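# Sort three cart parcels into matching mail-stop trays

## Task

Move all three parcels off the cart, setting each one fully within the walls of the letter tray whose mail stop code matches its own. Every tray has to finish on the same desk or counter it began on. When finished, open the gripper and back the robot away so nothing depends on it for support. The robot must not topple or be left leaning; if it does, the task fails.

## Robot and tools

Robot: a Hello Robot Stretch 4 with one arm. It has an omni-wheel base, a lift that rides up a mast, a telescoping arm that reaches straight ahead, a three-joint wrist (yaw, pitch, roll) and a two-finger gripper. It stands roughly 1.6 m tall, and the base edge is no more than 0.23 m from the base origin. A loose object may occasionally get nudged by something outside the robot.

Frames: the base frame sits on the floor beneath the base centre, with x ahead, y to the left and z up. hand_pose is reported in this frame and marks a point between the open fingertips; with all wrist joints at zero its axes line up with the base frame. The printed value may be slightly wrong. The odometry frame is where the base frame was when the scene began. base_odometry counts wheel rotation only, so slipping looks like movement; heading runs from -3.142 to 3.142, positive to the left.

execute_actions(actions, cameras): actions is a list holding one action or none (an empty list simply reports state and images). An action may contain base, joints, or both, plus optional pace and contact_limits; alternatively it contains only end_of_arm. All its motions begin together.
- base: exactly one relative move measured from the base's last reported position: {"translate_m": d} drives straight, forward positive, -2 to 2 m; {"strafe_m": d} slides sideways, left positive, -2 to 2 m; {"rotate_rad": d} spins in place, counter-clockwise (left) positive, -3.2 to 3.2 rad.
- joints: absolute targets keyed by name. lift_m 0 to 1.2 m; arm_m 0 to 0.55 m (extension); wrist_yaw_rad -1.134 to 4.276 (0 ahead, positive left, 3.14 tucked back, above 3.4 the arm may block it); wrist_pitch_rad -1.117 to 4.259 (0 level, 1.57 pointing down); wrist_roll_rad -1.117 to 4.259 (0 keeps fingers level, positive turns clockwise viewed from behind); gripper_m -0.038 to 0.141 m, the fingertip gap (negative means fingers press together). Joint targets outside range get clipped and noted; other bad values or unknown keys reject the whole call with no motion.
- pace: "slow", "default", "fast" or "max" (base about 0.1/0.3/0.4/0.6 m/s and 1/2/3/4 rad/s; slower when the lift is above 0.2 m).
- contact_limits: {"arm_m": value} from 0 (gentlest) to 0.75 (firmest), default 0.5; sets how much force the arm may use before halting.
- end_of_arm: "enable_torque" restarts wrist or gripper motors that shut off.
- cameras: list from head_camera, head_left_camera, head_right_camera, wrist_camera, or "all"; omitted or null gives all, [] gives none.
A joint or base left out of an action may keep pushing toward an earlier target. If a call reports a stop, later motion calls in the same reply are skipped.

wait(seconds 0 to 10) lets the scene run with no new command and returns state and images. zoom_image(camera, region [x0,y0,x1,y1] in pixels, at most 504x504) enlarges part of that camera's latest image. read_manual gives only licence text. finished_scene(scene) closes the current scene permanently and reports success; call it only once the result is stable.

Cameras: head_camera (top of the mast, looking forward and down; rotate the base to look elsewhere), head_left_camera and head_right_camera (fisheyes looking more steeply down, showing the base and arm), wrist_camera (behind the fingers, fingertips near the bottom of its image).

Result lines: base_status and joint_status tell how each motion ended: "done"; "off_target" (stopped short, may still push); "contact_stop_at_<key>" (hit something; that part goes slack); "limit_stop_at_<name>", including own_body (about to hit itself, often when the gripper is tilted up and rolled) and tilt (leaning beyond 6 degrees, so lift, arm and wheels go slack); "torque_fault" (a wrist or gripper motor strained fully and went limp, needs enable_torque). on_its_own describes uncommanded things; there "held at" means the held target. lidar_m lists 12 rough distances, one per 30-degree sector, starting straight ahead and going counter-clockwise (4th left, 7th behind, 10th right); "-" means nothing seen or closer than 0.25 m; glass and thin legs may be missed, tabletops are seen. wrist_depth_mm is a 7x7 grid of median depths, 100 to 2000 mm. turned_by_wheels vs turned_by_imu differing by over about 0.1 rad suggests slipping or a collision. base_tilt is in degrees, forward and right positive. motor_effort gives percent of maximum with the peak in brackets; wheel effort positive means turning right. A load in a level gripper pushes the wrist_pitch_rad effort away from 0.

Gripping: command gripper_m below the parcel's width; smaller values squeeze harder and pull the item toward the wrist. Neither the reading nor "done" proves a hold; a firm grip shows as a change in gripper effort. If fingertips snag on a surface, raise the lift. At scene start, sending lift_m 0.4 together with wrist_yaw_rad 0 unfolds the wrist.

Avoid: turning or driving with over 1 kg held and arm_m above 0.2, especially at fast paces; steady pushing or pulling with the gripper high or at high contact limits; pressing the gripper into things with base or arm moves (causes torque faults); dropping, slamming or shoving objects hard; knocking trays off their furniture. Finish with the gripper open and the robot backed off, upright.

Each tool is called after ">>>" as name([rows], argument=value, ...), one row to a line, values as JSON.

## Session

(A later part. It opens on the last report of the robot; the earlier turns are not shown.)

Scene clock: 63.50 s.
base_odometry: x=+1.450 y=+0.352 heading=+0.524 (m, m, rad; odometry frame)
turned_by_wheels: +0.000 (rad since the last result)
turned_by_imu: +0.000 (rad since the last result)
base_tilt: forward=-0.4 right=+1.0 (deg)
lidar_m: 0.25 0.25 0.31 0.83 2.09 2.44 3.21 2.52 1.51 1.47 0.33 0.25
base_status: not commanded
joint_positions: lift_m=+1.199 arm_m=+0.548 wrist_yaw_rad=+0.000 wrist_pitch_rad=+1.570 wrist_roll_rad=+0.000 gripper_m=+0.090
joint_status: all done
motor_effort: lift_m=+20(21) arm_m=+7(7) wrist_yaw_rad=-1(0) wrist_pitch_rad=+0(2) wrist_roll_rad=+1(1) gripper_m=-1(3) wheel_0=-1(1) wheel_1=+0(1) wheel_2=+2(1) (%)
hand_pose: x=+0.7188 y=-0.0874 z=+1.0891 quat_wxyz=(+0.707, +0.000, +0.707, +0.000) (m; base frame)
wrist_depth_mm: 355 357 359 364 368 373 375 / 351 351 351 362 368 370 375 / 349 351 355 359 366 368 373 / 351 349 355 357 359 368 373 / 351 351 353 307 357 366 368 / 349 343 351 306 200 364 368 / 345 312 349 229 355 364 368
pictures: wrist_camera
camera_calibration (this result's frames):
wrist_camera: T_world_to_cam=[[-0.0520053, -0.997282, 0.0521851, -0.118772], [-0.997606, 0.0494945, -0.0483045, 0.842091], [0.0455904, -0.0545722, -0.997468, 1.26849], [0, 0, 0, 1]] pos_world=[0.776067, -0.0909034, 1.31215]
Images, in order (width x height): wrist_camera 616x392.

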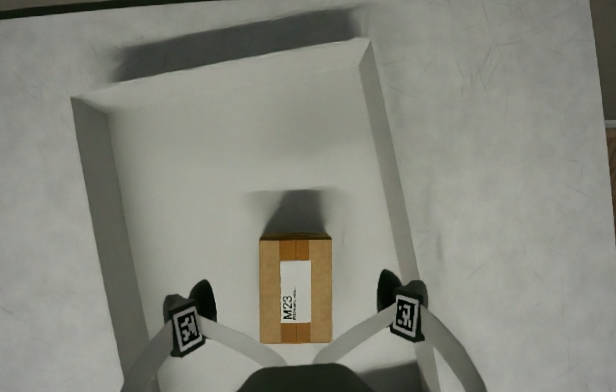

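>>> execute_actions([
  {"base": {"translate_m": -1.573}, "joints": {"arm_m": 0.0}, "pace": "fast"},
], cameras=[])

>>> execute_actions([
  {"base": {"rotate_rad": 1.976}, "joints": {"lift_m": 0.9, "wrist_roll_rad": 0.27}, "pace": "fast"},
], cameras=["head_camera"])

Scene clock: 73.60 s.
base_odometry: x=+0.089 y=-0.435 heading=+0.524 (m, m, rad; odometry frame)
turned_by_wheels: +0.000 (rad since the last result)
turned_by_imu: -0.001 (rad since the last result)
base_tilt: forward=-0.5 right=+0.9 (deg)
lidar_m: 1.78 1.87 2.08 1.53 1.54 1.63 1.57 1.64 1.83 1.76 1.52 2.50
base_status: done
joint_positions: lift_m=+1.199 arm_m=+0.001 wrist_yaw_rad=+0.000 wrist_pitch_rad=+1.570 wrist_roll_rad=+0.000 gripper_m=+0.090
joint_status: all done
motor_effort: lift_m=+19(20) arm_m=-7(8) wrist_yaw_rad=-3(3) wrist_pitch_rad=+0(1) wrist_roll_rad=+1(1) gripper_m=-2(3) wheel_0=+0(5) wheel_1=-1(4) wheel_2=+1(13) (%)
hand_pose: x=+0.1723 y=-0.0874 z=+1.0891 quat_wxyz=(+0.707, +0.000, +0.707, +0.000) (m; base frame)
wrist_depth_mm: 1308 1308 1308 1336 1336 1336 1336 / 1281 1281 1308 1336 1336 1366 1366 / 1281 1281 1308 1336 1336 1366 1366 / 1255 1308 1281 1308 1308 1366 1366 / 1255 1255 1118 1078 1336 1366 1366 / 1255 1255 1078 1098 200 1308 1336 / 1255 1281 1281 407 1308 1336 1336
pictures: none
No camera images: the call's "cameras" was empty. Leave "cameras" out to get every camera's image.

Scene clock: 76.87 s.
base_odometry: x=+0.089 y=-0.435 heading=+2.500 (m, m, rad; odometry frame)
turned_by_wheels: +1.975 (rad since the last result)
turned_by_imu: +1.969 (rad since the last result)
base_tilt: forward=-0.5 right=+0.9 (deg)
lidar_m: 1.54 1.68 1.52 1.57 1.95 1.78 1.51 1.94 1.77 1.82 2.15 1.98
base_status: done
joint_positions: lift_m=+0.900 arm_m=+0.001 wrist_yaw_rad=+0.000 wrist_pitch_rad=+1.570 wrist_roll_rad=+0.270 gripper_m=+0.090
joint_status: all done
motor_effort: lift_m=+15(19) arm_m=-7(7) wrist_yaw_rad=+0(0) wrist_pitch_rad=+0(1) wrist_roll_rad=+2(5) gripper_m=-4(2) wheel_0=-2(8) wheel_1=-2(3) wheel_2=-4(7) (%)
hand_pose: x=+0.1723 y=-0.0874 z=+0.7899 quat_wxyz=(+0.701, +0.095, +0.700, -0.095) (m; base frame)
wrist_depth_mm: 991 991 1008 1042 1042 1042 1060 / 991 991 991 1008 1025 1042 1060 / 991 991 991 991 1042 1025 1078 / 976 991 1008 1042 1025 1042 1042 / 976 991 831 788 1025 1025 1025 / 991 1008 788 788 199 1025 1042 / 960 976 778 389 1025 1042 1025
pictures: head_camera
Images, in order (width x height): head_camera 420x560.

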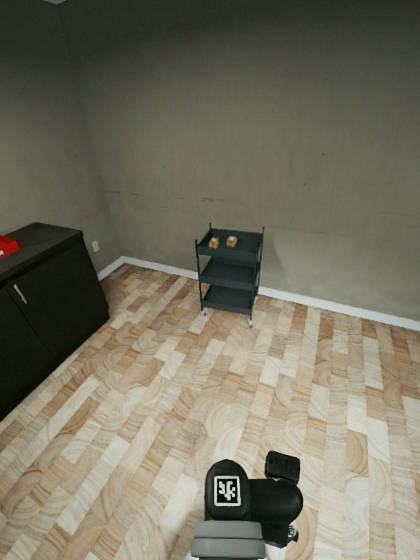

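>>> execute_actions([
  {"base": {"translate_m": 1.2}, "joints": {"arm_m": 0.43, "lift_m": 0.9}, "pace": "fast"},
], cameras=["head_camera", "wrist_camera"])

Scene clock: 82.07 s.
base_odometry: x=-0.873 y=+0.283 heading=+2.500 (m, m, rad; odometry frame)
turned_by_wheels: +0.000 (rad since the last result)
turned_by_imu: +0.002 (rad since the last result)
base_tilt: forward=-0.4 right=+1.0 (deg)
lidar_m: 0.37 0.46 1.06 1.10 1.39 2.87 2.94 2.46 2.24 1.43 0.94 0.33
base_status: done
joint_positions: lift_m=+0.900 arm_m=+0.429 wrist_yaw_rad=+0.000 wrist_pitch_rad=+1.570 wrist_roll_rad=+0.270 gripper_m=+0.090
joint_status: all done
motor_effort: lift_m=+16(16) arm_m=+7(7) wrist_yaw_rad=-1(2) wrist_pitch_rad=+0(0) wrist_roll_rad=+1(2) gripper_m=-5(0) wheel_0=+0(7) wheel_1=+1(7) wheel_2=+1(11) (%)
hand_pose: x=+0.6000 y=-0.0874 z=+0.7899 quat_wxyz=(+0.701, +0.095, +0.700, -0.095) (m; base frame)
wrist_depth_mm: 539 530 500 488 462 455 449 / 809 778 750 707 668 634 591 / 317 342 343 349 353 355 309 / 314 340 345 349 355 355 325 / 312 342 345 297 351 355 327 / 306 291 294 298 200 355 327 / 312 290 340 250 351 353 329
pictures: head_camera, wrist_camera
camera_calibration (this result's frames):
wrist_camera: T_world_to_cam=[[-0.31563, -0.94746, 0.0519402, 0.0533841], [-0.94842, 0.313295, -0.0484351, 0.702762], [0.0296177, -0.0645487, -0.997475, 0.984171], [0, 0, 0, 1]] pos_world=[0.654214, -0.106065, 1.01295]
Images, in order (width x height): head_camera 420x560, wrist_camera 616x392.

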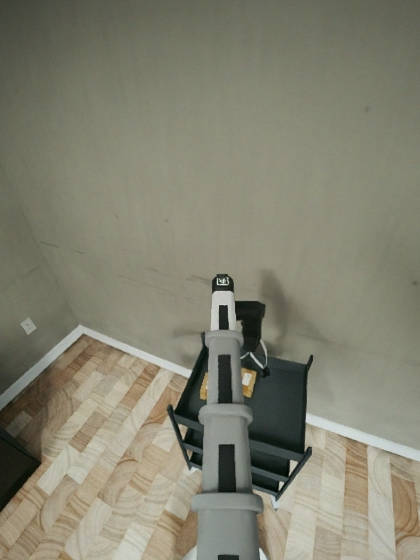

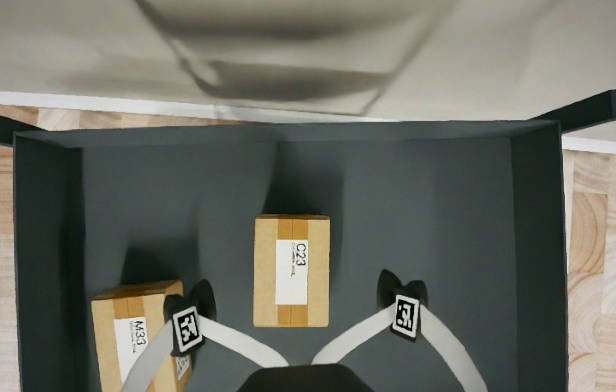

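>>> execute_actions([
  {"joints": {"arm_m": 0.446, "lift_m": 0.806}},
], cameras=["wrist_camera"])

Scene clock: 89.97 s.
base_odometry: x=-0.873 y=+0.283 heading=+2.500 (m, m, rad; odometry frame)
turned_by_wheels: +0.000 (rad since the last result)
turned_by_imu: +0.000 (rad since the last result)
base_tilt: forward=-0.4 right=+0.8 (deg)
lidar_m: 0.35 0.46 1.07 1.09 1.39 2.89 2.95 2.47 2.25 1.46 0.94 0.36
base_status: not commanded
joint_positions: lift_m=+0.806 arm_m=+0.445 wrist_yaw_rad=+0.000 wrist_pitch_rad=+1.570 wrist_roll_rad=+0.270 gripper_m=+0.090
joint_status: all done
motor_effort: lift_m=+15(16) arm_m=+7(8) wrist_yaw_rad=+0(0) wrist_pitch_rad=+0(0) wrist_roll_rad=+2(2) gripper_m=-2(3) wheel_0=+0(0) wheel_1=+1(1) wheel_2=+1(1) (%)
hand_pose: x=+0.6159 y=-0.0874 z=+0.6959 quat_wxyz=(+0.701, +0.095, +0.700, -0.095) (m; base frame)
wrist_depth_mm: 508 496 462 452 430 427 415 / 750 732 699 654 634 597 554 / 247 235 246 254 257 262 263 / 247 250 252 255 258 262 264 / 247 249 252 206 257 260 263 / 245 248 211 203 199 258 262 / 204 200 249 179 254 258 259
pictures: wrist_camera
camera_calibration (this result's frames):
wrist_camera: T_world_to_cam=[[-0.315772, -0.947409, 0.0519944, 0.0633409], [-0.948378, 0.313446, -0.0482725, 0.713179], [0.0294364, -0.0645535, -0.99748, 0.890102], [0, 0, 0, 1]] pos_world=[0.670163, -0.106074, 0.918992]
Images, in order (width x height): wrist_camera 616x392.

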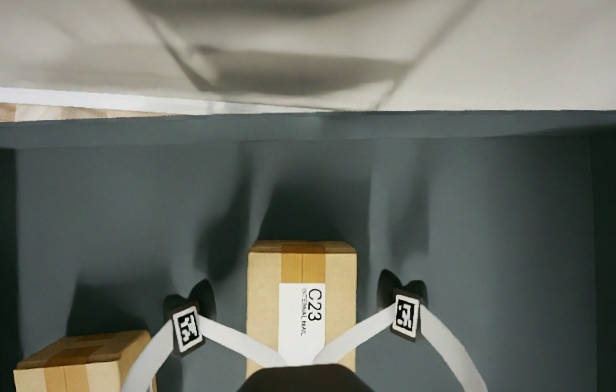

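>>> execute_actions([
  {"joints": {"gripper_m": 0.02}},
], cameras=[])

>>> execute_actions([
  {"joints": {"lift_m": 0.95}},
], cameras=["wrist_camera"])

Scene clock: 91.80 s.
base_odometry: x=-0.873 y=+0.283 heading=+2.500 (m, m, rad; odometry frame)
turned_by_wheels: +0.000 (rad since the last result)
turned_by_imu: +0.000 (rad since the last result)
base_tilt: forward=-0.4 right=+0.9 (deg)
lidar_m: 0.36 0.44 1.06 1.10 1.41 2.89 2.92 2.48 2.28 1.43 0.94 0.34
base_status: not commanded
joint_positions: lift_m=+0.806 arm_m=+0.445 wrist_yaw_rad=+0.000 wrist_pitch_rad=+1.570 wrist_roll_rad=+0.270 gripper_m=+0.021
joint_status: all done
motor_effort: lift_m=+15(15) arm_m=+7(7) wrist_yaw_rad=+0(2) wrist_pitch_rad=+1(2) wrist_roll_rad=+1(2) gripper_m=-20(24) wheel_0=+0(0) wheel_1=+1(1) wheel_2=+1(1) (%)
hand_pose: x=+0.6159 y=-0.0874 z=+0.6959 quat_wxyz=(+0.701, +0.095, +0.700, -0.095) (m; base frame)
wrist_depth_mm: 508 496 469 449 433 430 421 / 759 723 699 668 634 597 564 / 247 235 246 255 257 260 264 / 247 250 252 256 257 260 263 / 246 248 250 196 255 260 263 / 244 248 191 191 198 258 260 / 203 163 190 191 254 257 260
pictures: none
No camera images: the call's "cameras" was empty. Leave "cameras" out to get every camera's image.

Scene clock: 93.47 s.
base_odometry: x=-0.873 y=+0.283 heading=+2.500 (m, m, rad; odometry frame)
turned_by_wheels: +0.000 (rad since the last result)
turned_by_imu: +0.000 (rad since the last result)
base_tilt: forward=-0.4 right=+0.7 (deg)
lidar_m: 0.36 0.44 1.06 1.10 1.39 2.87 2.94 2.47 2.22 1.41 0.95 0.36
base_status: not commanded
joint_positions: lift_m=+0.950 arm_m=+0.445 wrist_yaw_rad=+0.000 wrist_pitch_rad=+1.570 wrist_roll_rad=+0.270 gripper_m=+0.021
joint_status: all done
motor_effort: lift_m=+20(22) arm_m=+7(7) wrist_yaw_rad=+0(1) wrist_pitch_rad=+1(1) wrist_roll_rad=+2(2) gripper_m=-22(24) wheel_0=+0(0) wheel_1=+1(1) wheel_2=+1(1) (%)
hand_pose: x=+0.6159 y=-0.0874 z=+0.8395 quat_wxyz=(+0.701, +0.095, +0.700, -0.095) (m; base frame)
wrist_depth_mm: 512 496 469 452 436 427 421 / 741 741 699 668 627 597 564 / 1025 1042 1060 976 854 778 732 / 1025 389 397 402 404 404 1118 / 1025 389 394 196 404 402 1098 / 991 370 190 192 198 402 1118 / 1025 163 190 191 397 357 1098
pictures: wrist_camera
camera_calibration (this result's frames):
wrist_camera: T_world_to_cam=[[-0.315776, -0.947409, 0.0519706, 0.0559057], [-0.948375, 0.313446, -0.0483439, 0.720191], [0.0295115, -0.0645534, -0.997478, 1.03327], [0, 0, 0, 1]] pos_world=[0.670171, -0.106074, 1.06257]
Images, in order (width x height): wrist_camera 616x392.

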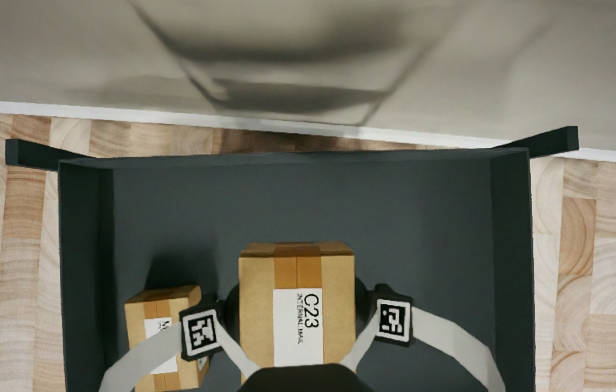

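>>> execute_actions([
  {"base": {"translate_m": -0.5}, "joints": {"arm_m": 0.0}, "pace": "fast"},
], cameras=[])

>>> execute_actions([
  {"base": {"rotate_rad": 1.229}, "joints": {"wrist_roll_rad": 0.0}, "pace": "fast"},
], cameras=[])

>>> execute_actions([
  {"base": {"strafe_m": 0.98}, "joints": {"lift_m": 1.2}, "pace": "fast"},
], cameras=["head_camera"])

Scene clock: 99.70 s.
base_odometry: x=-0.472 y=-0.016 heading=+2.500 (m, m, rad; odometry frame)
turned_by_wheels: +0.000 (rad since the last result)
turned_by_imu: +0.000 (rad since the last result)
base_tilt: forward=-0.4 right=+1.0 (deg)
lidar_m: 0.82 1.68 1.26 1.30 1.64 2.43 2.26 2.26 2.01 2.06 1.44 0.84
base_status: done
joint_positions: lift_m=+0.950 arm_m=+0.001 wrist_yaw_rad=+0.000 wrist_pitch_rad=+1.570 wrist_roll_rad=+0.270 gripper_m=+0.021
joint_status: all done
motor_effort: lift_m=+20(20) arm_m=-7(8) wrist_yaw_rad=+0(1) wrist_pitch_rad=+1(0) wrist_roll_rad=+1(2) gripper_m=-24(23) wheel_0=+0(5) wheel_1=+0(4) wheel_2=-1(11) (%)
hand_pose: x=+0.1723 y=-0.0874 z=+0.8395 quat_wxyz=(+0.701, +0.095, +0.700, -0.095) (m; base frame)
wrist_depth_mm: 1042 1042 1078 1078 1078 1118 1118 / 1025 1060 1060 1060 1060 1078 1118 / 1042 1042 1060 1060 1098 1078 1118 / 1025 1042 1042 1060 1078 1078 1098 / 1025 1042 878 195 1078 1098 1098 / 1025 1025 190 191 197 1078 1078 / 1008 163 191 190 1042 1078 1098
pictures: none
No camera images: the call's "cameras" was empty. Leave "cameras" out to get every camera's image.

Scene clock: 101.67 s.
base_odometry: x=-0.472 y=-0.016 heading=-2.555 (m, m, rad; odometry frame)
turned_by_wheels: +1.229 (rad since the last result)
turned_by_imu: +1.225 (rad since the last result)
base_tilt: forward=-0.5 right=+1.0 (deg)
lidar_m: 1.24 1.37 2.50 2.41 2.21 2.16 2.40 1.77 1.36 0.85 0.85 1.31
base_status: done
joint_positions: lift_m=+0.950 arm_m=+0.001 wrist_yaw_rad=+0.000 wrist_pitch_rad=+1.570 wrist_roll_rad=+0.000 gripper_m=+0.021
joint_status: all done
motor_effort: lift_m=+19(20) arm_m=-7(7) wrist_yaw_rad=+1(0) wrist_pitch_rad=+1(1) wrist_roll_rad=-1(5) gripper_m=-21(21) wheel_0=-1(3) wheel_1=-1(5) wheel_2=-2(11) (%)
hand_pose: x=+0.1724 y=-0.0874 z=+0.8396 quat_wxyz=(+0.707, +0.000, +0.707, +0.000) (m; base frame)
wrist_depth_mm: 1042 1078 1078 1078 1078 1098 1118 / 1042 1060 1060 1078 1098 1118 1078 / 1025 1060 1042 1060 1078 1060 1098 / 1025 1042 1060 1060 1060 1098 1098 / 1008 1025 842 195 1060 1078 1078 / 1042 1025 190 191 197 1098 1098 / 1008 163 190 190 1060 1060 1078
pictures: none
No camera images: the call's "cameras" was empty. Leave "cameras" out to get every camera's image.

Scene clock: 105.70 s.
base_odometry: x=+0.071 y=-0.832 heading=-2.555 (m, m, rad; odometry frame)
turned_by_wheels: +0.000 (rad since the last result)
turned_by_imu: +0.003 (rad since the last result)
base_tilt: forward=-0.4 right=+1.0 (deg)
lidar_m: 1.34 1.93 1.50 1.42 1.33 1.72 2.35 2.22 2.36 1.81 1.79 1.36
base_status: done
joint_positions: lift_m=+1.199 arm_m=+0.001 wrist_yaw_rad=+0.000 wrist_pitch_rad=+1.570 wrist_roll_rad=+0.000 gripper_m=+0.021
joint_status: all done
motor_effort: lift_m=+20(23) arm_m=-7(7) wrist_yaw_rad=+0(2) wrist_pitch_rad=+2(1) wrist_roll_rad=+0(1) gripper_m=-24(23) wheel_0=+1(7) wheel_1=-2(10) wheel_2=+0(0) (%)
hand_pose: x=+0.1723 y=-0.0874 z=+1.0891 quat_wxyz=(+0.707, +0.000, +0.707, +0.000) (m; base frame)
wrist_depth_mm: 1281 1308 1308 1308 1308 1336 1366 / 1255 1308 1308 1308 1336 1336 1366 / 1281 1308 1308 1308 1336 1336 1366 / 1281 1281 1281 1308 1336 1336 1336 / 1255 1281 1098 195 1336 1336 1336 / 1281 1281 190 191 198 1308 1366 / 1255 163 190 190 1308 1336 1366
pictures: head_camera
Images, in order (width x height): head_camera 420x560.

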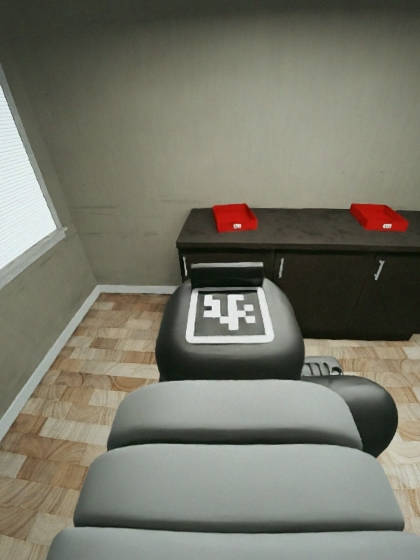

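>>> execute_actions([
  {"base": {"translate_m": 1.04}, "joints": {"arm_m": 0.47}, "pace": "fast"},
], cameras=["head_camera", "wrist_camera"])

Scene clock: 110.97 s.
base_odometry: x=-0.795 y=-1.408 heading=-2.555 (m, m, rad; odometry frame)
turned_by_wheels: +0.000 (rad since the last result)
turned_by_imu: +0.001 (rad since the last result)
base_tilt: forward=-0.3 right=+0.9 (deg)
lidar_m: 0.28 0.34 1.38 1.33 1.48 2.04 3.90 3.18 1.85 0.94 0.41 0.32
base_status: done
joint_positions: lift_m=+1.199 arm_m=+0.469 wrist_yaw_rad=+0.000 wrist_pitch_rad=+1.570 wrist_roll_rad=+0.000 gripper_m=+0.021
joint_status: all done
motor_effort: lift_m=+20(20) arm_m=+7(8) wrist_yaw_rad=+0(2) wrist_pitch_rad=+0(0) wrist_roll_rad=+1(1) gripper_m=-23(21) wheel_0=+1(8) wheel_1=+0(6) wheel_2=-1(8) (%)
hand_pose: x=+0.6400 y=-0.0874 z=+1.0891 quat_wxyz=(+0.707, +0.000, +0.707, +0.000) (m; base frame)
wrist_depth_mm: 394 397 402 407 410 413 418 / 394 394 399 402 407 413 418 / 392 392 394 397 399 407 410 / 387 392 394 399 402 407 413 / 389 394 392 195 399 410 410 / 384 389 190 191 197 407 410 / 382 163 190 190 397 404 404
pictures: head_camera, wrist_camera
camera_calibration (this result's frames):
wrist_camera: T_world_to_cam=[[-0.0518827, -0.997289, 0.0521759, -0.122941], [-0.997604, 0.0493627, -0.04848, 0.763639], [0.0457731, -0.0545662, -0.99746, 1.27198], [0, 0, 0, 1]] pos_world=[0.697208, -0.0908958, 1.31218]
Images, in order (width x height): head_camera 420x560, wrist_camera 616x392.

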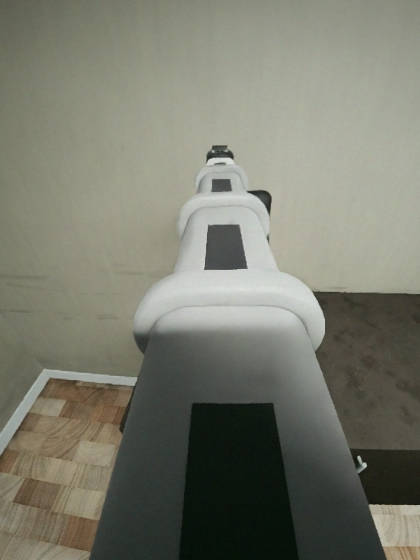

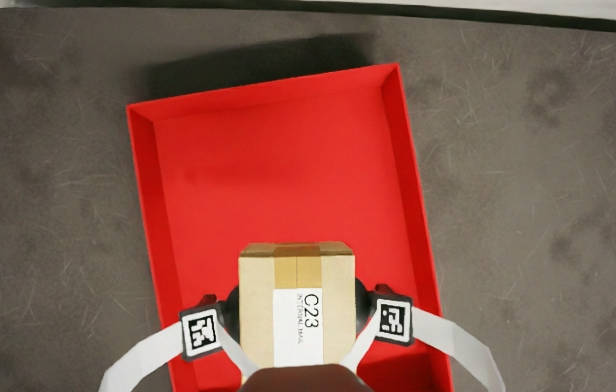

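>>> execute_actions([
  {"joints": {"arm_m": 0.485, "lift_m": 1.054}},
], cameras=["wrist_camera"])

Scene clock: 113.13 s.
base_odometry: x=-0.795 y=-1.408 heading=-2.555 (m, m, rad; odometry frame)
turned_by_wheels: +0.000 (rad since the last result)
turned_by_imu: +0.000 (rad since the last result)
base_tilt: forward=-0.5 right=+0.8 (deg)
lidar_m: 0.27 0.33 1.37 1.35 1.48 2.05 3.89 3.19 1.90 0.98 0.40 0.31
base_status: not commanded
joint_positions: lift_m=+1.054 arm_m=+0.484 wrist_yaw_rad=+0.000 wrist_pitch_rad=+1.570 wrist_roll_rad=+0.000 gripper_m=+0.021
joint_status: all done
motor_effort: lift_m=+15(18) arm_m=+7(7) wrist_yaw_rad=-2(0) wrist_pitch_rad=+0(0) wrist_roll_rad=+1(0) gripper_m=-23(21) wheel_0=+1(1) wheel_1=+0(0) wheel_2=-1(0) (%)
hand_pose: x=+0.6549 y=-0.0874 z=+0.9439 quat_wxyz=(+0.707, +0.000, +0.707, +0.000) (m; base frame)
wrist_depth_mm: 250 251 224 225 226 262 266 / 204 243 252 254 258 245 264 / 216 248 251 253 256 243 263 / 215 247 250 253 255 238 262 / 216 247 249 195 253 238 263 / 213 247 191 191 198 241 259 / 226 163 190 190 252 209 259
pictures: wrist_camera
camera_calibration (this result's frames):
wrist_camera: T_world_to_cam=[[-0.0519731, -0.997284, 0.0521795, -0.114533], [-0.997602, 0.0494567, -0.0484111, 0.771438], [0.045699, -0.0545705, -0.997464, 1.1265], [0, 0, 0, 1]] pos_world=[0.712156, -0.0909012, 1.16696]
Images, in order (width x height): wrist_camera 616x392.

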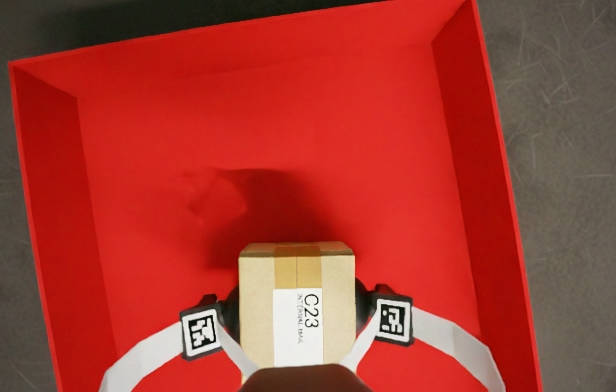

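>>> execute_actions([
  {"joints": {"gripper_m": 0.09}},
], cameras=[])

>>> execute_actions([
  {"joints": {"lift_m": 1.17}},
], cameras=["wrist_camera"])

Scene clock: 115.80 s.
base_odometry: x=-0.795 y=-1.408 heading=-2.555 (m, m, rad; odometry frame)
turned_by_wheels: +0.000 (rad since the last result)
turned_by_imu: +0.000 (rad since the last result)
base_tilt: forward=-0.4 right=+0.9 (deg)
lidar_m: 0.29 0.32 1.39 1.34 1.47 2.04 3.89 3.19 1.89 0.96 0.41 0.29
base_status: not commanded
joint_positions: lift_m=+1.054 arm_m=+0.484 wrist_yaw_rad=+0.000 wrist_pitch_rad=+1.570 wrist_roll_rad=+0.000 gripper_m=+0.090
joint_status: all done
motor_effort: lift_m=+15(15) arm_m=+7(7) wrist_yaw_rad=-1(0) wrist_pitch_rad=+0(1) wrist_roll_rad=+1(1) gripper_m=-1(24) wheel_0=+1(1) wheel_1=+0(0) wheel_2=-1(1) (%)
hand_pose: x=+0.6549 y=-0.0874 z=+0.9439 quat_wxyz=(+0.707, +0.000, +0.707, +0.000) (m; base frame)
wrist_depth_mm: 252 253 224 225 227 263 266 / 204 242 251 255 257 244 265 / 216 248 252 253 257 243 265 / 216 247 251 253 256 241 262 / 214 246 251 204 254 238 263 / 214 245 200 201 200 242 260 / 226 229 247 177 253 221 259
pictures: none
No camera images: the call's "cameras" was empty. Leave "cameras" out to get every camera's image.

Scene clock: 117.33 s.
base_odometry: x=-0.795 y=-1.408 heading=-2.555 (m, m, rad; odometry frame)
turned_by_wheels: +0.000 (rad since the last result)
turned_by_imu: +0.000 (rad since the last result)
base_tilt: forward=-0.4 right=+0.8 (deg)
lidar_m: 0.29 0.31 1.41 1.33 1.47 2.04 3.92 3.19 1.91 0.95 0.41 0.32
base_status: not commanded
joint_positions: lift_m=+1.170 arm_m=+0.484 wrist_yaw_rad=+0.000 wrist_pitch_rad=+1.570 wrist_roll_rad=+0.000 gripper_m=+0.090
joint_status: all done
motor_effort: lift_m=+20(22) arm_m=+7(7) wrist_yaw_rad=-1(3) wrist_pitch_rad=+0(1) wrist_roll_rad=+0(0) gripper_m=-2(3) wheel_0=+1(1) wheel_1=+0(0) wheel_2=-1(1) (%)
hand_pose: x=+0.6549 y=-0.0874 z=+1.0595 quat_wxyz=(+0.707, +0.000, +0.707, +0.000) (m; base frame)
wrist_depth_mm: 364 370 370 373 377 387 387 / 362 370 370 373 373 384 384 / 362 364 366 368 373 379 384 / 359 364 366 368 375 377 384 / 359 362 364 317 368 375 379 / 357 362 364 315 199 375 377 / 355 355 362 259 368 375 377
pictures: wrist_camera
camera_calibration (this result's frames):
wrist_camera: T_world_to_cam=[[-0.0519635, -0.997284, 0.052189, -0.120586], [-0.997611, 0.0494566, -0.0482303, 0.776804], [0.0455182, -0.0545705, -0.997472, 1.24197], [0, 0, 0, 1]] pos_world=[0.71215, -0.0909012, 1.28259]
Images, in order (width x height): wrist_camera 616x392.

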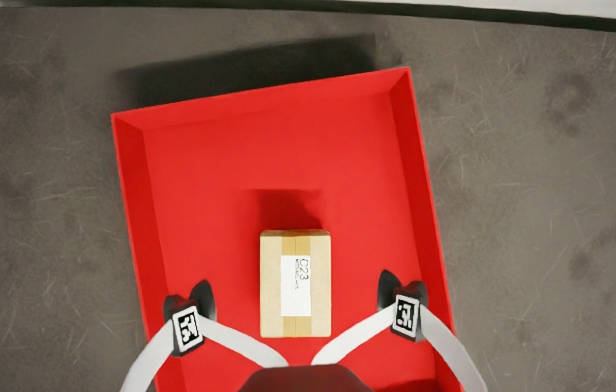

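>>> execute_actions([
  {"base": {"translate_m": -1.257}, "joints": {"arm_m": 0.0}, "pace": "fast"},
], cameras=[])

>>> execute_actions([
  {"base": {"rotate_rad": -1.228}, "joints": {"lift_m": 0.9, "wrist_roll_rad": 0.2}, "pace": "fast"},
], cameras=["head_camera"])

Scene clock: 125.40 s.
base_odometry: x=+0.252 y=-0.712 heading=-2.555 (m, m, rad; odometry frame)
turned_by_wheels: +0.000 (rad since the last result)
turned_by_imu: +0.000 (rad since the last result)
base_tilt: forward=-0.3 right=+1.0 (deg)
lidar_m: 1.52 1.97 1.49 1.46 1.22 2.20 2.13 1.90 2.37 1.86 1.85 1.57
base_status: done
joint_positions: lift_m=+1.170 arm_m=+0.001 wrist_yaw_rad=+0.000 wrist_pitch_rad=+1.570 wrist_roll_rad=+0.000 gripper_m=+0.090
joint_status: all done
motor_effort: lift_m=+19(20) arm_m=-7(9) wrist_yaw_rad=+0(1) wrist_pitch_rad=-2(0) wrist_roll_rad=+1(1) gripper_m=-3(2) wheel_0=+0(3) wheel_1=+0(4) wheel_2=+1(6) (%)
hand_pose: x=+0.1723 y=-0.0874 z=+1.0596 quat_wxyz=(+0.707, +0.000, +0.707, +0.000) (m; base frame)
wrist_depth_mm: 1255 1281 1281 1308 1308 1308 1336 / 1255 1308 1308 1281 1308 1308 1308 / 1255 1281 1255 1281 1308 1336 1308 / 1255 1229 1255 1308 1281 1308 1308 / 1229 1255 1060 1060 1308 1308 1308 / 1255 1229 1060 1060 200 1281 1308 / 1229 1229 1255 407 1281 1281 1336
pictures: none
No camera images: the call's "cameras" was empty. Leave "cameras" out to get every camera's image.

Scene clock: 127.80 s.
base_odometry: x=+0.252 y=-0.712 heading=+2.501 (m, m, rad; odometry frame)
turned_by_wheels: -1.228 (rad since the last result)
turned_by_imu: -1.224 (rad since the last result)
base_tilt: forward=-0.4 right=+0.9 (deg)
lidar_m: 1.84 1.69 1.53 1.57 1.60 1.44 1.22 1.47 1.77 1.81 2.50 2.29
base_status: done
joint_positions: lift_m=+0.900 arm_m=+0.001 wrist_yaw_rad=+0.000 wrist_pitch_rad=+1.570 wrist_roll_rad=+0.200 gripper_m=+0.090
joint_status: all done
motor_effort: lift_m=+15(16) arm_m=-6(7) wrist_yaw_rad=-2(1) wrist_pitch_rad=-1(1) wrist_roll_rad=+2(4) gripper_m=-4(2) wheel_0=+2(8) wheel_1=+1(4) wheel_2=+1(8) (%)
hand_pose: x=+0.1723 y=-0.0874 z=+0.7899 quat_wxyz=(+0.704, +0.070, +0.703, -0.070) (m; base frame)
wrist_depth_mm: 1008 991 1008 1042 1042 1060 1042 / 976 1008 1025 1042 1025 1042 1060 / 976 976 1025 1025 1025 1042 1042 / 960 991 1008 1008 1042 1025 1042 / 976 991 798 798 1008 1042 1060 / 976 991 798 798 199 1025 1025 / 976 960 778 459 1008 1025 1042
pictures: head_camera
Images, in order (width x height): head_camera 420x560.

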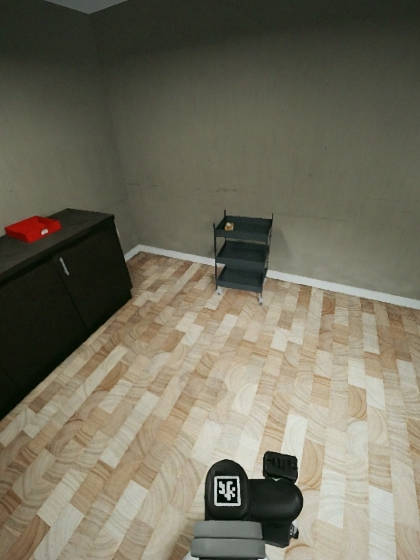

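>>> execute_actions([
  {"base": {"translate_m": 1.496}, "joints": {"arm_m": 0.42, "lift_m": 0.93}, "pace": "fast"},
], cameras=["head_camera", "wrist_camera"])

Scene clock: 133.83 s.
base_odometry: x=-0.948 y=+0.182 heading=+2.501 (m, m, rad; odometry frame)
turned_by_wheels: +0.000 (rad since the last result)
turned_by_imu: +0.003 (rad since the last result)
base_tilt: forward=-0.3 right=+0.8 (deg)
lidar_m: 0.42 1.16 0.93 0.97 1.26 2.84 2.89 2.57 2.37 1.54 0.48 0.38
base_status: done
joint_positions: lift_m=+0.930 arm_m=+0.419 wrist_yaw_rad=+0.000 wrist_pitch_rad=+1.570 wrist_roll_rad=+0.200 gripper_m=+0.090
joint_status: all done
motor_effort: lift_m=+19(21) arm_m=+6(8) wrist_yaw_rad=-1(1) wrist_pitch_rad=+0(1) wrist_roll_rad=+2(2) gripper_m=-3(3) wheel_0=-1(6) wheel_1=+1(7) wheel_2=-1(9) (%)
hand_pose: x=+0.5900 y=-0.0874 z=+0.8196 quat_wxyz=(+0.704, +0.070, +0.703, -0.070) (m; base frame)
wrist_depth_mm: 778 707 647 615 569 539 500 / 1008 1042 368 379 387 627 597 / 1008 1042 377 379 384 389 397 / 1025 1008 375 379 382 387 392 / 1025 1008 373 327 379 389 392 / 1008 991 325 373 199 384 387 / 1025 991 370 264 377 382 384
pictures: head_camera, wrist_camera
camera_calibration (this result's frames):
wrist_camera: T_world_to_cam=[[-0.248565, -0.967219, 0.0519919, 0.0073491], [-0.968015, 0.246163, -0.0484847, 0.700454], [0.0340968, -0.0623805, -0.99747, 1.01163], [0, 0, 0, 1]] pos_world=[0.645383, -0.102211, 1.04265]
Images, in order (width x height): head_camera 420x560, wrist_camera 616x392.

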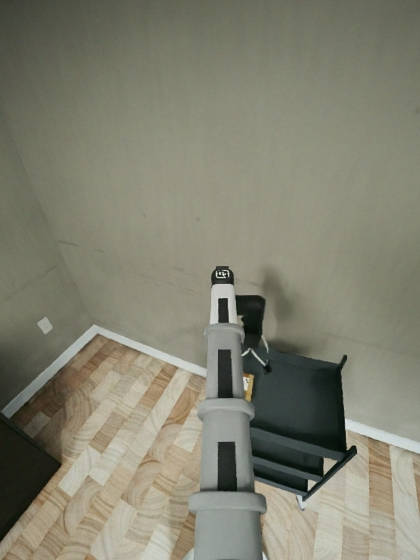

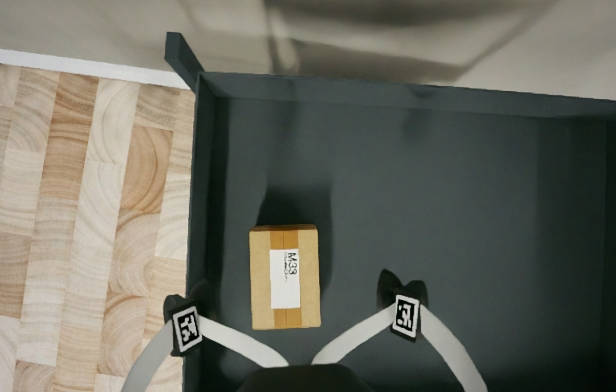

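>>> execute_actions([
  {"base": {"strafe_m": 0.006}, "joints": {"arm_m": 0.423, "lift_m": 0.86, "wrist_roll_rad": 0.15}},
], cameras=["wrist_camera"])

Scene clock: 136.70 s.
base_odometry: x=-0.951 y=+0.177 heading=+2.501 (m, m, rad; odometry frame)
turned_by_wheels: +0.000 (rad since the last result)
turned_by_imu: +0.000 (rad since the last result)
base_tilt: forward=-0.3 right=+1.0 (deg)
lidar_m: 0.41 1.18 0.93 0.94 1.27 2.84 2.89 2.59 2.38 1.49 0.46 0.38
base_status: done
joint_positions: lift_m=+0.860 arm_m=+0.422 wrist_yaw_rad=+0.000 wrist_pitch_rad=+1.570 wrist_roll_rad=+0.150 gripper_m=+0.090
joint_status: all done
motor_effort: lift_m=+15(17) arm_m=+7(7) wrist_yaw_rad=-3(1) wrist_pitch_rad=+1(1) wrist_roll_rad=+0(2) gripper_m=-4(1) wheel_0=+0(9) wheel_1=-2(6) wheel_2=+0(1) (%)
hand_pose: x=+0.5929 y=-0.0874 z=+0.7499 quat_wxyz=(+0.705, +0.053, +0.705, -0.053) (m; base frame)
wrist_depth_mm: 866 778 265 564 549 517 477 / 946 960 307 310 301 298 309 / 946 946 307 310 314 315 319 / 946 960 306 309 312 315 319 / 946 946 304 258 312 314 317 / 931 946 255 257 199 314 315 / 946 917 303 205 307 312 314
pictures: wrist_camera
camera_calibration (this result's frames):
wrist_camera: T_world_to_cam=[[-0.200724, -0.978264, 0.0520535, -0.0176776], [-0.978948, 0.198288, -0.0484112, 0.702159], [0.0370373, -0.0606749, -0.99747, 0.940452], [0, 0, 0, 1]] pos_world=[0.648997, -0.0994611, 0.972986]
Images, in order (width x height): wrist_camera 616x392.

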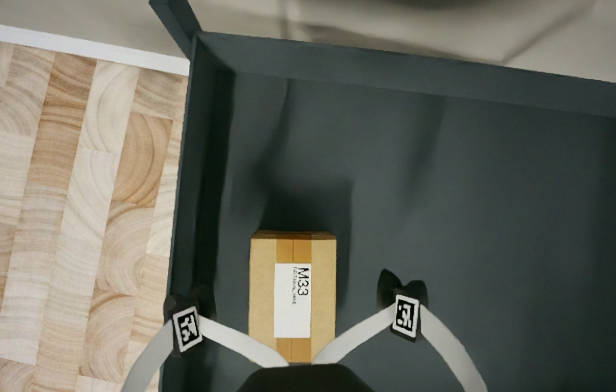

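>>> execute_actions([
  {"joints": {"lift_m": 0.806}},
], cameras=["wrist_camera"])

>>> execute_actions([
  {"joints": {"gripper_m": 0.02}},
], cameras=[])

>>> execute_actions([
  {"joints": {"lift_m": 0.95}},
], cameras=["wrist_camera"])

Scene clock: 138.83 s.
base_odometry: x=-0.951 y=+0.177 heading=+2.501 (m, m, rad; odometry frame)
turned_by_wheels: +0.000 (rad since the last result)
turned_by_imu: +0.000 (rad since the last result)
base_tilt: forward=-0.4 right=+0.8 (deg)
lidar_m: 0.41 1.17 0.95 0.97 1.25 2.84 2.88 2.59 2.35 1.48 0.47 0.39
base_status: not commanded
joint_positions: lift_m=+0.806 arm_m=+0.422 wrist_yaw_rad=+0.000 wrist_pitch_rad=+1.570 wrist_roll_rad=+0.150 gripper_m=+0.090
joint_status: all done
motor_effort: lift_m=+15(14) arm_m=+7(7) wrist_yaw_rad=-2(0) wrist_pitch_rad=+1(1) wrist_roll_rad=+0(1) gripper_m=-1(5) wheel_0=+0(0) wheel_1=-2(2) wheel_2=+0(0) (%)
hand_pose: x=+0.5929 y=-0.0874 z=+0.6959 quat_wxyz=(+0.705, +0.053, +0.705, -0.053) (m; base frame)
wrist_depth_mm: 831 759 226 220 220 213 327 / 904 904 254 257 259 262 264 / 891 891 253 256 259 263 266 / 891 891 253 256 258 262 264 / 878 891 251 205 257 259 262 / 878 218 203 204 198 257 260 / 866 236 249 179 255 258 259
pictures: wrist_camera
camera_calibration (this result's frames):
wrist_camera: T_world_to_cam=[[-0.200723, -0.978264, 0.0520535, -0.0148674], [-0.978948, 0.198287, -0.0484111, 0.699548], [0.0370372, -0.0606749, -0.99747, 0.886606], [0, 0, 0, 1]] pos_world=[0.648999, -0.0994611, 0.919002]
Images, in order (width x height): wrist_camera 616x392.

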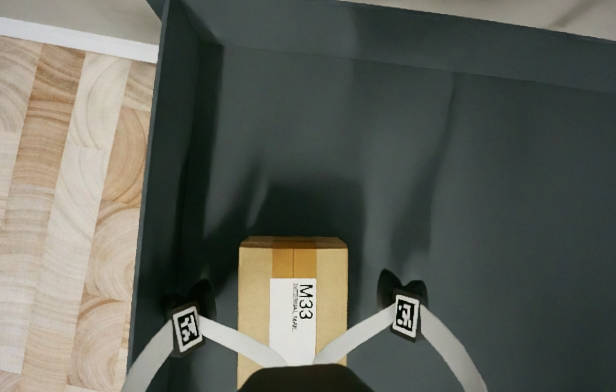

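Scene clock: 140.33 s.
base_odometry: x=-0.951 y=+0.177 heading=+2.501 (m, m, rad; odometry frame)
turned_by_wheels: +0.000 (rad since the last result)
turned_by_imu: +0.000 (rad since the last result)
base_tilt: forward=-0.4 right=+0.9 (deg)
lidar_m: 0.40 1.19 0.90 0.97 1.27 2.83 2.89 2.57 2.36 1.50 0.47 0.40
base_status: not commanded
joint_positions: lift_m=+0.806 arm_m=+0.422 wrist_yaw_rad=+0.000 wrist_pitch_rad=+1.570 wrist_roll_rad=+0.150 gripper_m=+0.021
joint_status: all done
motor_effort: lift_m=+15(15) arm_m=+7(7) wrist_yaw_rad=-2(1) wrist_pitch_rad=+1(1) wrist_roll_rad=+0(1) gripper_m=-22(24) wheel_0=+0(0) wheel_1=-2(3) wheel_2=+0(0) (%)
hand_pose: x=+0.5929 y=-0.0874 z=+0.6959 quat_wxyz=(+0.705, +0.053, +0.705, -0.053) (m; base frame)
wrist_depth_mm: 820 768 225 220 217 213 325 / 904 904 255 257 258 262 265 / 891 917 254 256 258 262 263 / 891 891 253 256 258 260 263 / 878 891 252 193 257 259 262 / 891 239 191 191 198 259 259 / 878 163 190 191 254 256 260
pictures: none
No camera images: the call's "cameras" was empty. Leave "cameras" out to get every camera's image.

Scene clock: 142.00 s.
base_odometry: x=-0.951 y=+0.177 heading=+2.501 (m, m, rad; odometry frame)
turned_by_wheels: +0.000 (rad since the last result)
turned_by_imu: +0.000 (rad since the last result)
base_tilt: forward=-0.6 right=+1.0 (deg)
lidar_m: 0.42 1.19 0.92 0.96 1.26 2.82 2.89 2.57 2.35 1.47 0.47 0.40
base_status: not commanded
joint_positions: lift_m=+0.950 arm_m=+0.422 wrist_yaw_rad=+0.000 wrist_pitch_rad=+1.570 wrist_roll_rad=+0.150 gripper_m=+0.021
joint_status: all done
motor_effort: lift_m=+20(21) arm_m=+7(7) wrist_yaw_rad=-1(1) wrist_pitch_rad=-1(0) wrist_roll_rad=-1(0) gripper_m=-21(24) wheel_0=+0(0) wheel_1=-2(2) wheel_2=+0(0) (%)
hand_pose: x=+0.5929 y=-0.0874 z=+0.8395 quat_wxyz=(+0.705, +0.053, +0.705, -0.053) (m; base frame)
wrist_depth_mm: 866 788 661 609 554 517 480 / 1025 1042 798 723 699 668 615 / 1025 1042 399 399 407 407 413 / 1025 1042 397 399 399 410 413 / 1042 1042 394 193 402 404 407 / 1025 1042 190 191 197 407 407 / 1025 163 190 190 397 399 404
pictures: wrist_camera
camera_calibration (this result's frames):
wrist_camera: T_world_to_cam=[[-0.200718, -0.978264, 0.0520663, -0.0223579], [-0.978951, 0.198286, -0.0483489, 0.706433], [0.036974, -0.0606748, -0.997473, 1.02986], [0, 0, 0, 1]] pos_world=[0.648998, -0.099461, 1.06258]
Images, in order (width x height): wrist_camera 616x392.

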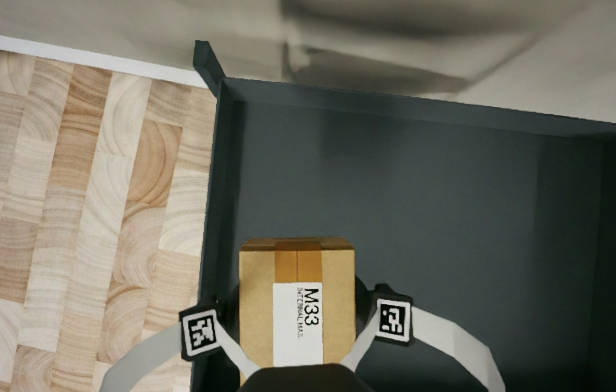

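>>> execute_actions([
  {"base": {"translate_m": -0.444}, "joints": {"arm_m": 0.0}, "pace": "fast"},
], cameras=[])

>>> execute_actions([
  {"base": {"rotate_rad": 1.228}, "joints": {"wrist_roll_rad": 0.0, "lift_m": 1.2}, "pace": "fast"},
], cameras=["head_camera"])

Scene clock: 145.40 s.
base_odometry: x=-0.596 y=-0.088 heading=+2.501 (m, m, rad; odometry frame)
turned_by_wheels: +0.000 (rad since the last result)
turned_by_imu: -0.001 (rad since the last result)
base_tilt: forward=-0.6 right=+0.9 (deg)
lidar_m: 0.83 1.26 1.10 1.15 1.47 2.43 2.28 2.41 2.20 2.11 1.41 0.82
base_status: done
joint_positions: lift_m=+0.950 arm_m=+0.001 wrist_yaw_rad=+0.000 wrist_pitch_rad=+1.570 wrist_roll_rad=+0.150 gripper_m=+0.021
joint_status: all done
motor_effort: lift_m=+20(20) arm_m=-7(9) wrist_yaw_rad=-1(3) wrist_pitch_rad=+0(2) wrist_roll_rad=+0(1) gripper_m=-23(23) wheel_0=+0(8) wheel_1=+0(5) wheel_2=-1(8) (%)
hand_pose: x=+0.1723 y=-0.0874 z=+0.8395 quat_wxyz=(+0.705, +0.053, +0.705, -0.053) (m; base frame)
wrist_depth_mm: 1042 1078 1060 1078 1078 1098 1118 / 1042 1042 1060 1078 1078 1078 1098 / 1042 1060 1060 1078 1078 1078 1098 / 1042 1042 1042 1060 1078 1078 1078 / 1042 1042 842 192 1078 1078 1098 / 1042 1008 191 191 197 1078 1098 / 1008 163 190 190 1060 1060 1098
pictures: none
No camera images: the call's "cameras" was empty. Leave "cameras" out to get every camera's image.

Scene clock: 147.37 s.
base_odometry: x=-0.596 y=-0.088 heading=-2.555 (m, m, rad; odometry frame)
turned_by_wheels: +1.228 (rad since the last result)
turned_by_imu: +1.224 (rad since the last result)
base_tilt: forward=-0.4 right=+1.1 (deg)
lidar_m: 1.13 1.19 2.49 2.44 2.28 2.33 3.00 1.78 1.35 0.82 0.87 1.15
base_status: done
joint_positions: lift_m=+1.199 arm_m=+0.001 wrist_yaw_rad=+0.000 wrist_pitch_rad=+1.570 wrist_roll_rad=+0.000 gripper_m=+0.021
joint_status: all done
motor_effort: lift_m=+20(22) arm_m=-7(7) wrist_yaw_rad=+0(2) wrist_pitch_rad=-1(0) wrist_roll_rad=-1(3) gripper_m=-24(24) wheel_0=-1(7) wheel_1=+0(5) wheel_2=-1(7) (%)
hand_pose: x=+0.1724 y=-0.0874 z=+1.0891 quat_wxyz=(+0.707, +0.000, +0.707, +0.000) (m; base frame)
wrist_depth_mm: 1281 1308 1308 1308 1336 1336 1366 / 1308 1308 1308 1308 1336 1366 1366 / 1281 1281 1281 1336 1336 1336 1366 / 1255 1308 1281 1308 1336 1336 1182 / 1255 1281 1078 192 1308 1336 1229 / 1281 1255 190 191 196 1366 1336 / 1255 163 190 190 1308 1308 1366
pictures: head_camera
Images, in order (width x height): head_camera 420x560.

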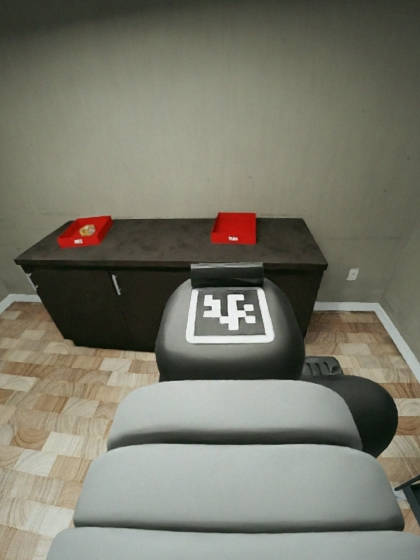

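>>> execute_actions([
  {"base": {"translate_m": 0.83}, "joints": {"arm_m": 0.5}, "pace": "fast"},
], cameras=["head_camera", "wrist_camera"])

Scene clock: 151.77 s.
base_odometry: x=-1.287 y=-0.548 heading=-2.555 (m, m, rad; odometry frame)
turned_by_wheels: +0.000 (rad since the last result)
turned_by_imu: +0.001 (rad since the last result)
base_tilt: forward=-0.4 right=+0.9 (deg)
lidar_m: 0.28 0.31 0.49 2.34 2.53 3.25 3.88 1.19 0.95 1.36 0.40 0.29
base_status: done
joint_positions: lift_m=+1.199 arm_m=+0.499 wrist_yaw_rad=+0.000 wrist_pitch_rad=+1.570 wrist_roll_rad=+0.000 gripper_m=+0.021
joint_status: all done
motor_effort: lift_m=+20(20) arm_m=+7(7) wrist_yaw_rad=-2(0) wrist_pitch_rad=-1(2) wrist_roll_rad=+0(1) gripper_m=-22(24) wheel_0=-1(7) wheel_1=+1(6) wheel_2=-1(9) (%)
hand_pose: x=+0.6700 y=-0.0874 z=+1.0891 quat_wxyz=(+0.707, +0.000, +0.707, +0.000) (m; base frame)
wrist_depth_mm: 410 436 442 442 442 466 484 / 392 397 394 397 404 413 415 / 389 394 392 399 402 413 413 / 389 392 394 399 399 410 413 / 389 392 394 194 399 404 413 / 387 389 190 191 198 404 407 / 382 163 190 191 399 404 404
pictures: head_camera, wrist_camera
camera_calibration (this result's frames):
wrist_camera: T_world_to_cam=[[-0.0518177, -0.997293, 0.0521769, -0.121428], [-0.997608, 0.0492986, -0.0484619, 0.793551], [0.0457584, -0.0545633, -0.997461, 1.2706], [0, 0, 0, 1]] pos_world=[0.72722, -0.0908921, 1.31217]
Images, in order (width x height): head_camera 420x560, wrist_camera 616x392.

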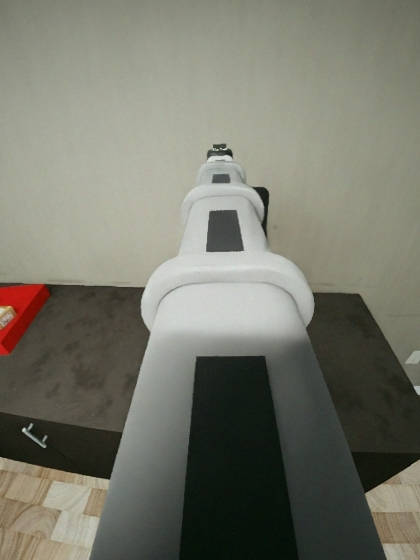

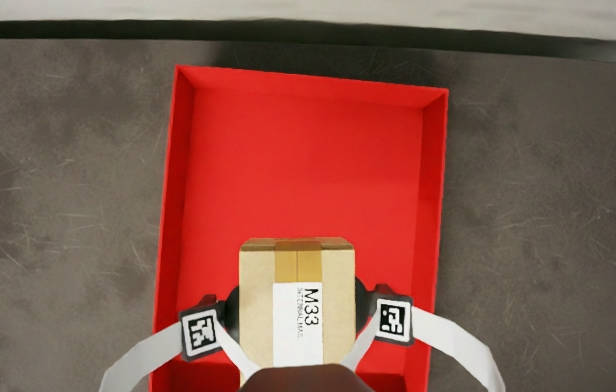

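>>> execute_actions([
  {"joints": {"arm_m": 0.525, "lift_m": 1.054}},
], cameras=["wrist_camera"])

Scene clock: 153.80 s.
base_odometry: x=-1.287 y=-0.548 heading=-2.555 (m, m, rad; odometry frame)
turned_by_wheels: +0.000 (rad since the last result)
turned_by_imu: +0.000 (rad since the last result)
base_tilt: forward=-0.2 right=+0.8 (deg)
lidar_m: 0.28 0.33 0.49 2.30 2.51 3.20 3.88 1.20 0.95 1.34 0.40 0.30
base_status: not commanded
joint_positions: lift_m=+1.054 arm_m=+0.524 wrist_yaw_rad=+0.000 wrist_pitch_rad=+1.570 wrist_roll_rad=+0.000 gripper_m=+0.021
joint_status: all done
motor_effort: lift_m=+16(19) arm_m=+7(6) wrist_yaw_rad=-1(2) wrist_pitch_rad=+0(1) wrist_roll_rad=+1(0) gripper_m=-25(21) wheel_0=-1(1) wheel_1=+0(0) wheel_2=-1(1) (%)
hand_pose: x=+0.6949 y=-0.0874 z=+0.9439 quat_wxyz=(+0.707, +0.000, +0.707, +0.000) (m; base frame)
wrist_depth_mm: 251 203 227 222 260 263 265 / 251 237 251 255 255 242 240 / 248 246 251 254 256 257 239 / 248 248 250 252 255 256 236 / 246 247 249 193 255 256 233 / 245 245 191 191 198 251 260 / 245 164 190 190 253 208 259
pictures: wrist_camera
camera_calibration (this result's frames):
wrist_camera: T_world_to_cam=[[-0.0519554, -0.997285, 0.0521803, -0.112467], [-0.997604, 0.0494397, -0.0483964, 0.811332], [0.0456853, -0.0545697, -0.997464, 1.12468], [0, 0, 0, 1]] pos_world=[0.752164, -0.0909002, 1.16696]
Images, in order (width x height): wrist_camera 616x392.

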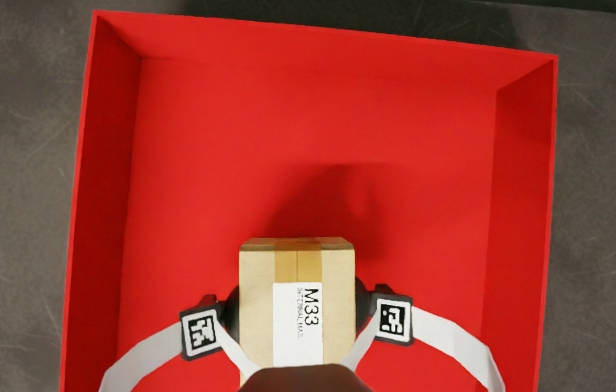

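>>> execute_actions([
  {"joints": {"gripper_m": 0.09}},
], cameras=[])

>>> execute_actions([
  {"joints": {"lift_m": 1.17}},
], cameras=["wrist_camera"])

Scene clock: 155.53 s.
base_odometry: x=-1.287 y=-0.548 heading=-2.555 (m, m, rad; odometry frame)
turned_by_wheels: +0.000 (rad since the last result)
turned_by_imu: +0.000 (rad since the last result)
base_tilt: forward=-0.3 right=+0.9 (deg)
lidar_m: 0.29 0.31 0.47 2.31 2.53 3.23 3.91 1.23 0.96 1.36 0.40 0.30
base_status: not commanded
joint_positions: lift_m=+1.054 arm_m=+0.524 wrist_yaw_rad=+0.000 wrist_pitch_rad=+1.570 wrist_roll_rad=+0.000 gripper_m=+0.090
joint_status: all done
motor_effort: lift_m=+15(15) arm_m=+7(7) wrist_yaw_rad=-3(0) wrist_pitch_rad=-1(0) wrist_roll_rad=+1(0) gripper_m=-3(26) wheel_0=-1(1) wheel_1=+0(1) wheel_2=-1(1) (%)
hand_pose: x=+0.6949 y=-0.0874 z=+0.9439 quat_wxyz=(+0.707, +0.000, +0.707, +0.000) (m; base frame)
wrist_depth_mm: 251 202 225 222 260 263 266 / 249 239 252 254 255 243 241 / 248 246 252 254 257 257 239 / 247 248 250 253 255 256 236 / 247 246 249 202 254 256 235 / 245 245 201 202 200 253 260 / 245 230 247 177 251 219 262
pictures: none
No camera images: the call's "cameras" was empty. Leave "cameras" out to get every camera's image.

Scene clock: 157.07 s.
base_odometry: x=-1.287 y=-0.548 heading=-2.555 (m, m, rad; odometry frame)
turned_by_wheels: +0.000 (rad since the last result)
turned_by_imu: +0.000 (rad since the last result)
base_tilt: forward=-0.5 right=+1.1 (deg)
lidar_m: 0.29 0.31 0.50 2.34 2.55 3.25 3.89 1.20 0.97 1.36 0.39 0.30
base_status: not commanded
joint_positions: lift_m=+1.170 arm_m=+0.524 wrist_yaw_rad=+0.000 wrist_pitch_rad=+1.570 wrist_roll_rad=+0.000 gripper_m=+0.090
joint_status: all done
motor_effort: lift_m=+20(21) arm_m=+7(7) wrist_yaw_rad=-1(0) wrist_pitch_rad=-1(0) wrist_roll_rad=+0(1) gripper_m=-4(3) wheel_0=-1(1) wheel_1=+1(0) wheel_2=-1(1) (%)
hand_pose: x=+0.6949 y=-0.0874 z=+1.0595 quat_wxyz=(+0.707, +0.000, +0.707, +0.000) (m; base frame)
wrist_depth_mm: 394 415 415 421 418 427 430 / 364 366 368 373 379 382 387 / 362 364 366 373 373 379 382 / 359 364 366 368 373 379 382 / 359 362 364 319 370 379 382 / 359 362 362 315 200 375 377 / 355 359 357 259 370 375 377
pictures: wrist_camera
camera_calibration (this result's frames):
wrist_camera: T_world_to_cam=[[-0.051947, -0.997285, 0.052189, -0.118518], [-0.997612, 0.0494401, -0.0482302, 0.816716], [0.045519, -0.0545698, -0.997472, 1.24015], [0, 0, 0, 1]] pos_world=[0.752158, -0.0909002, 1.28259]
Images, in order (width x height): wrist_camera 616x392.

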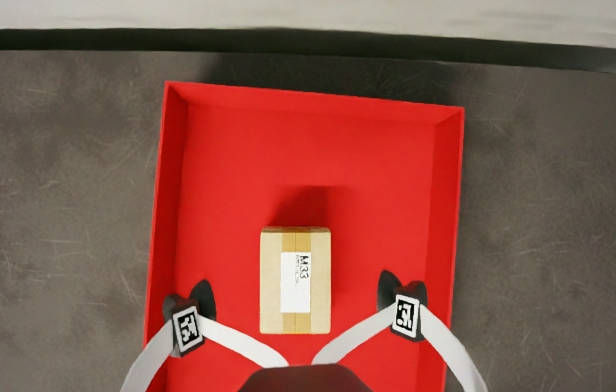

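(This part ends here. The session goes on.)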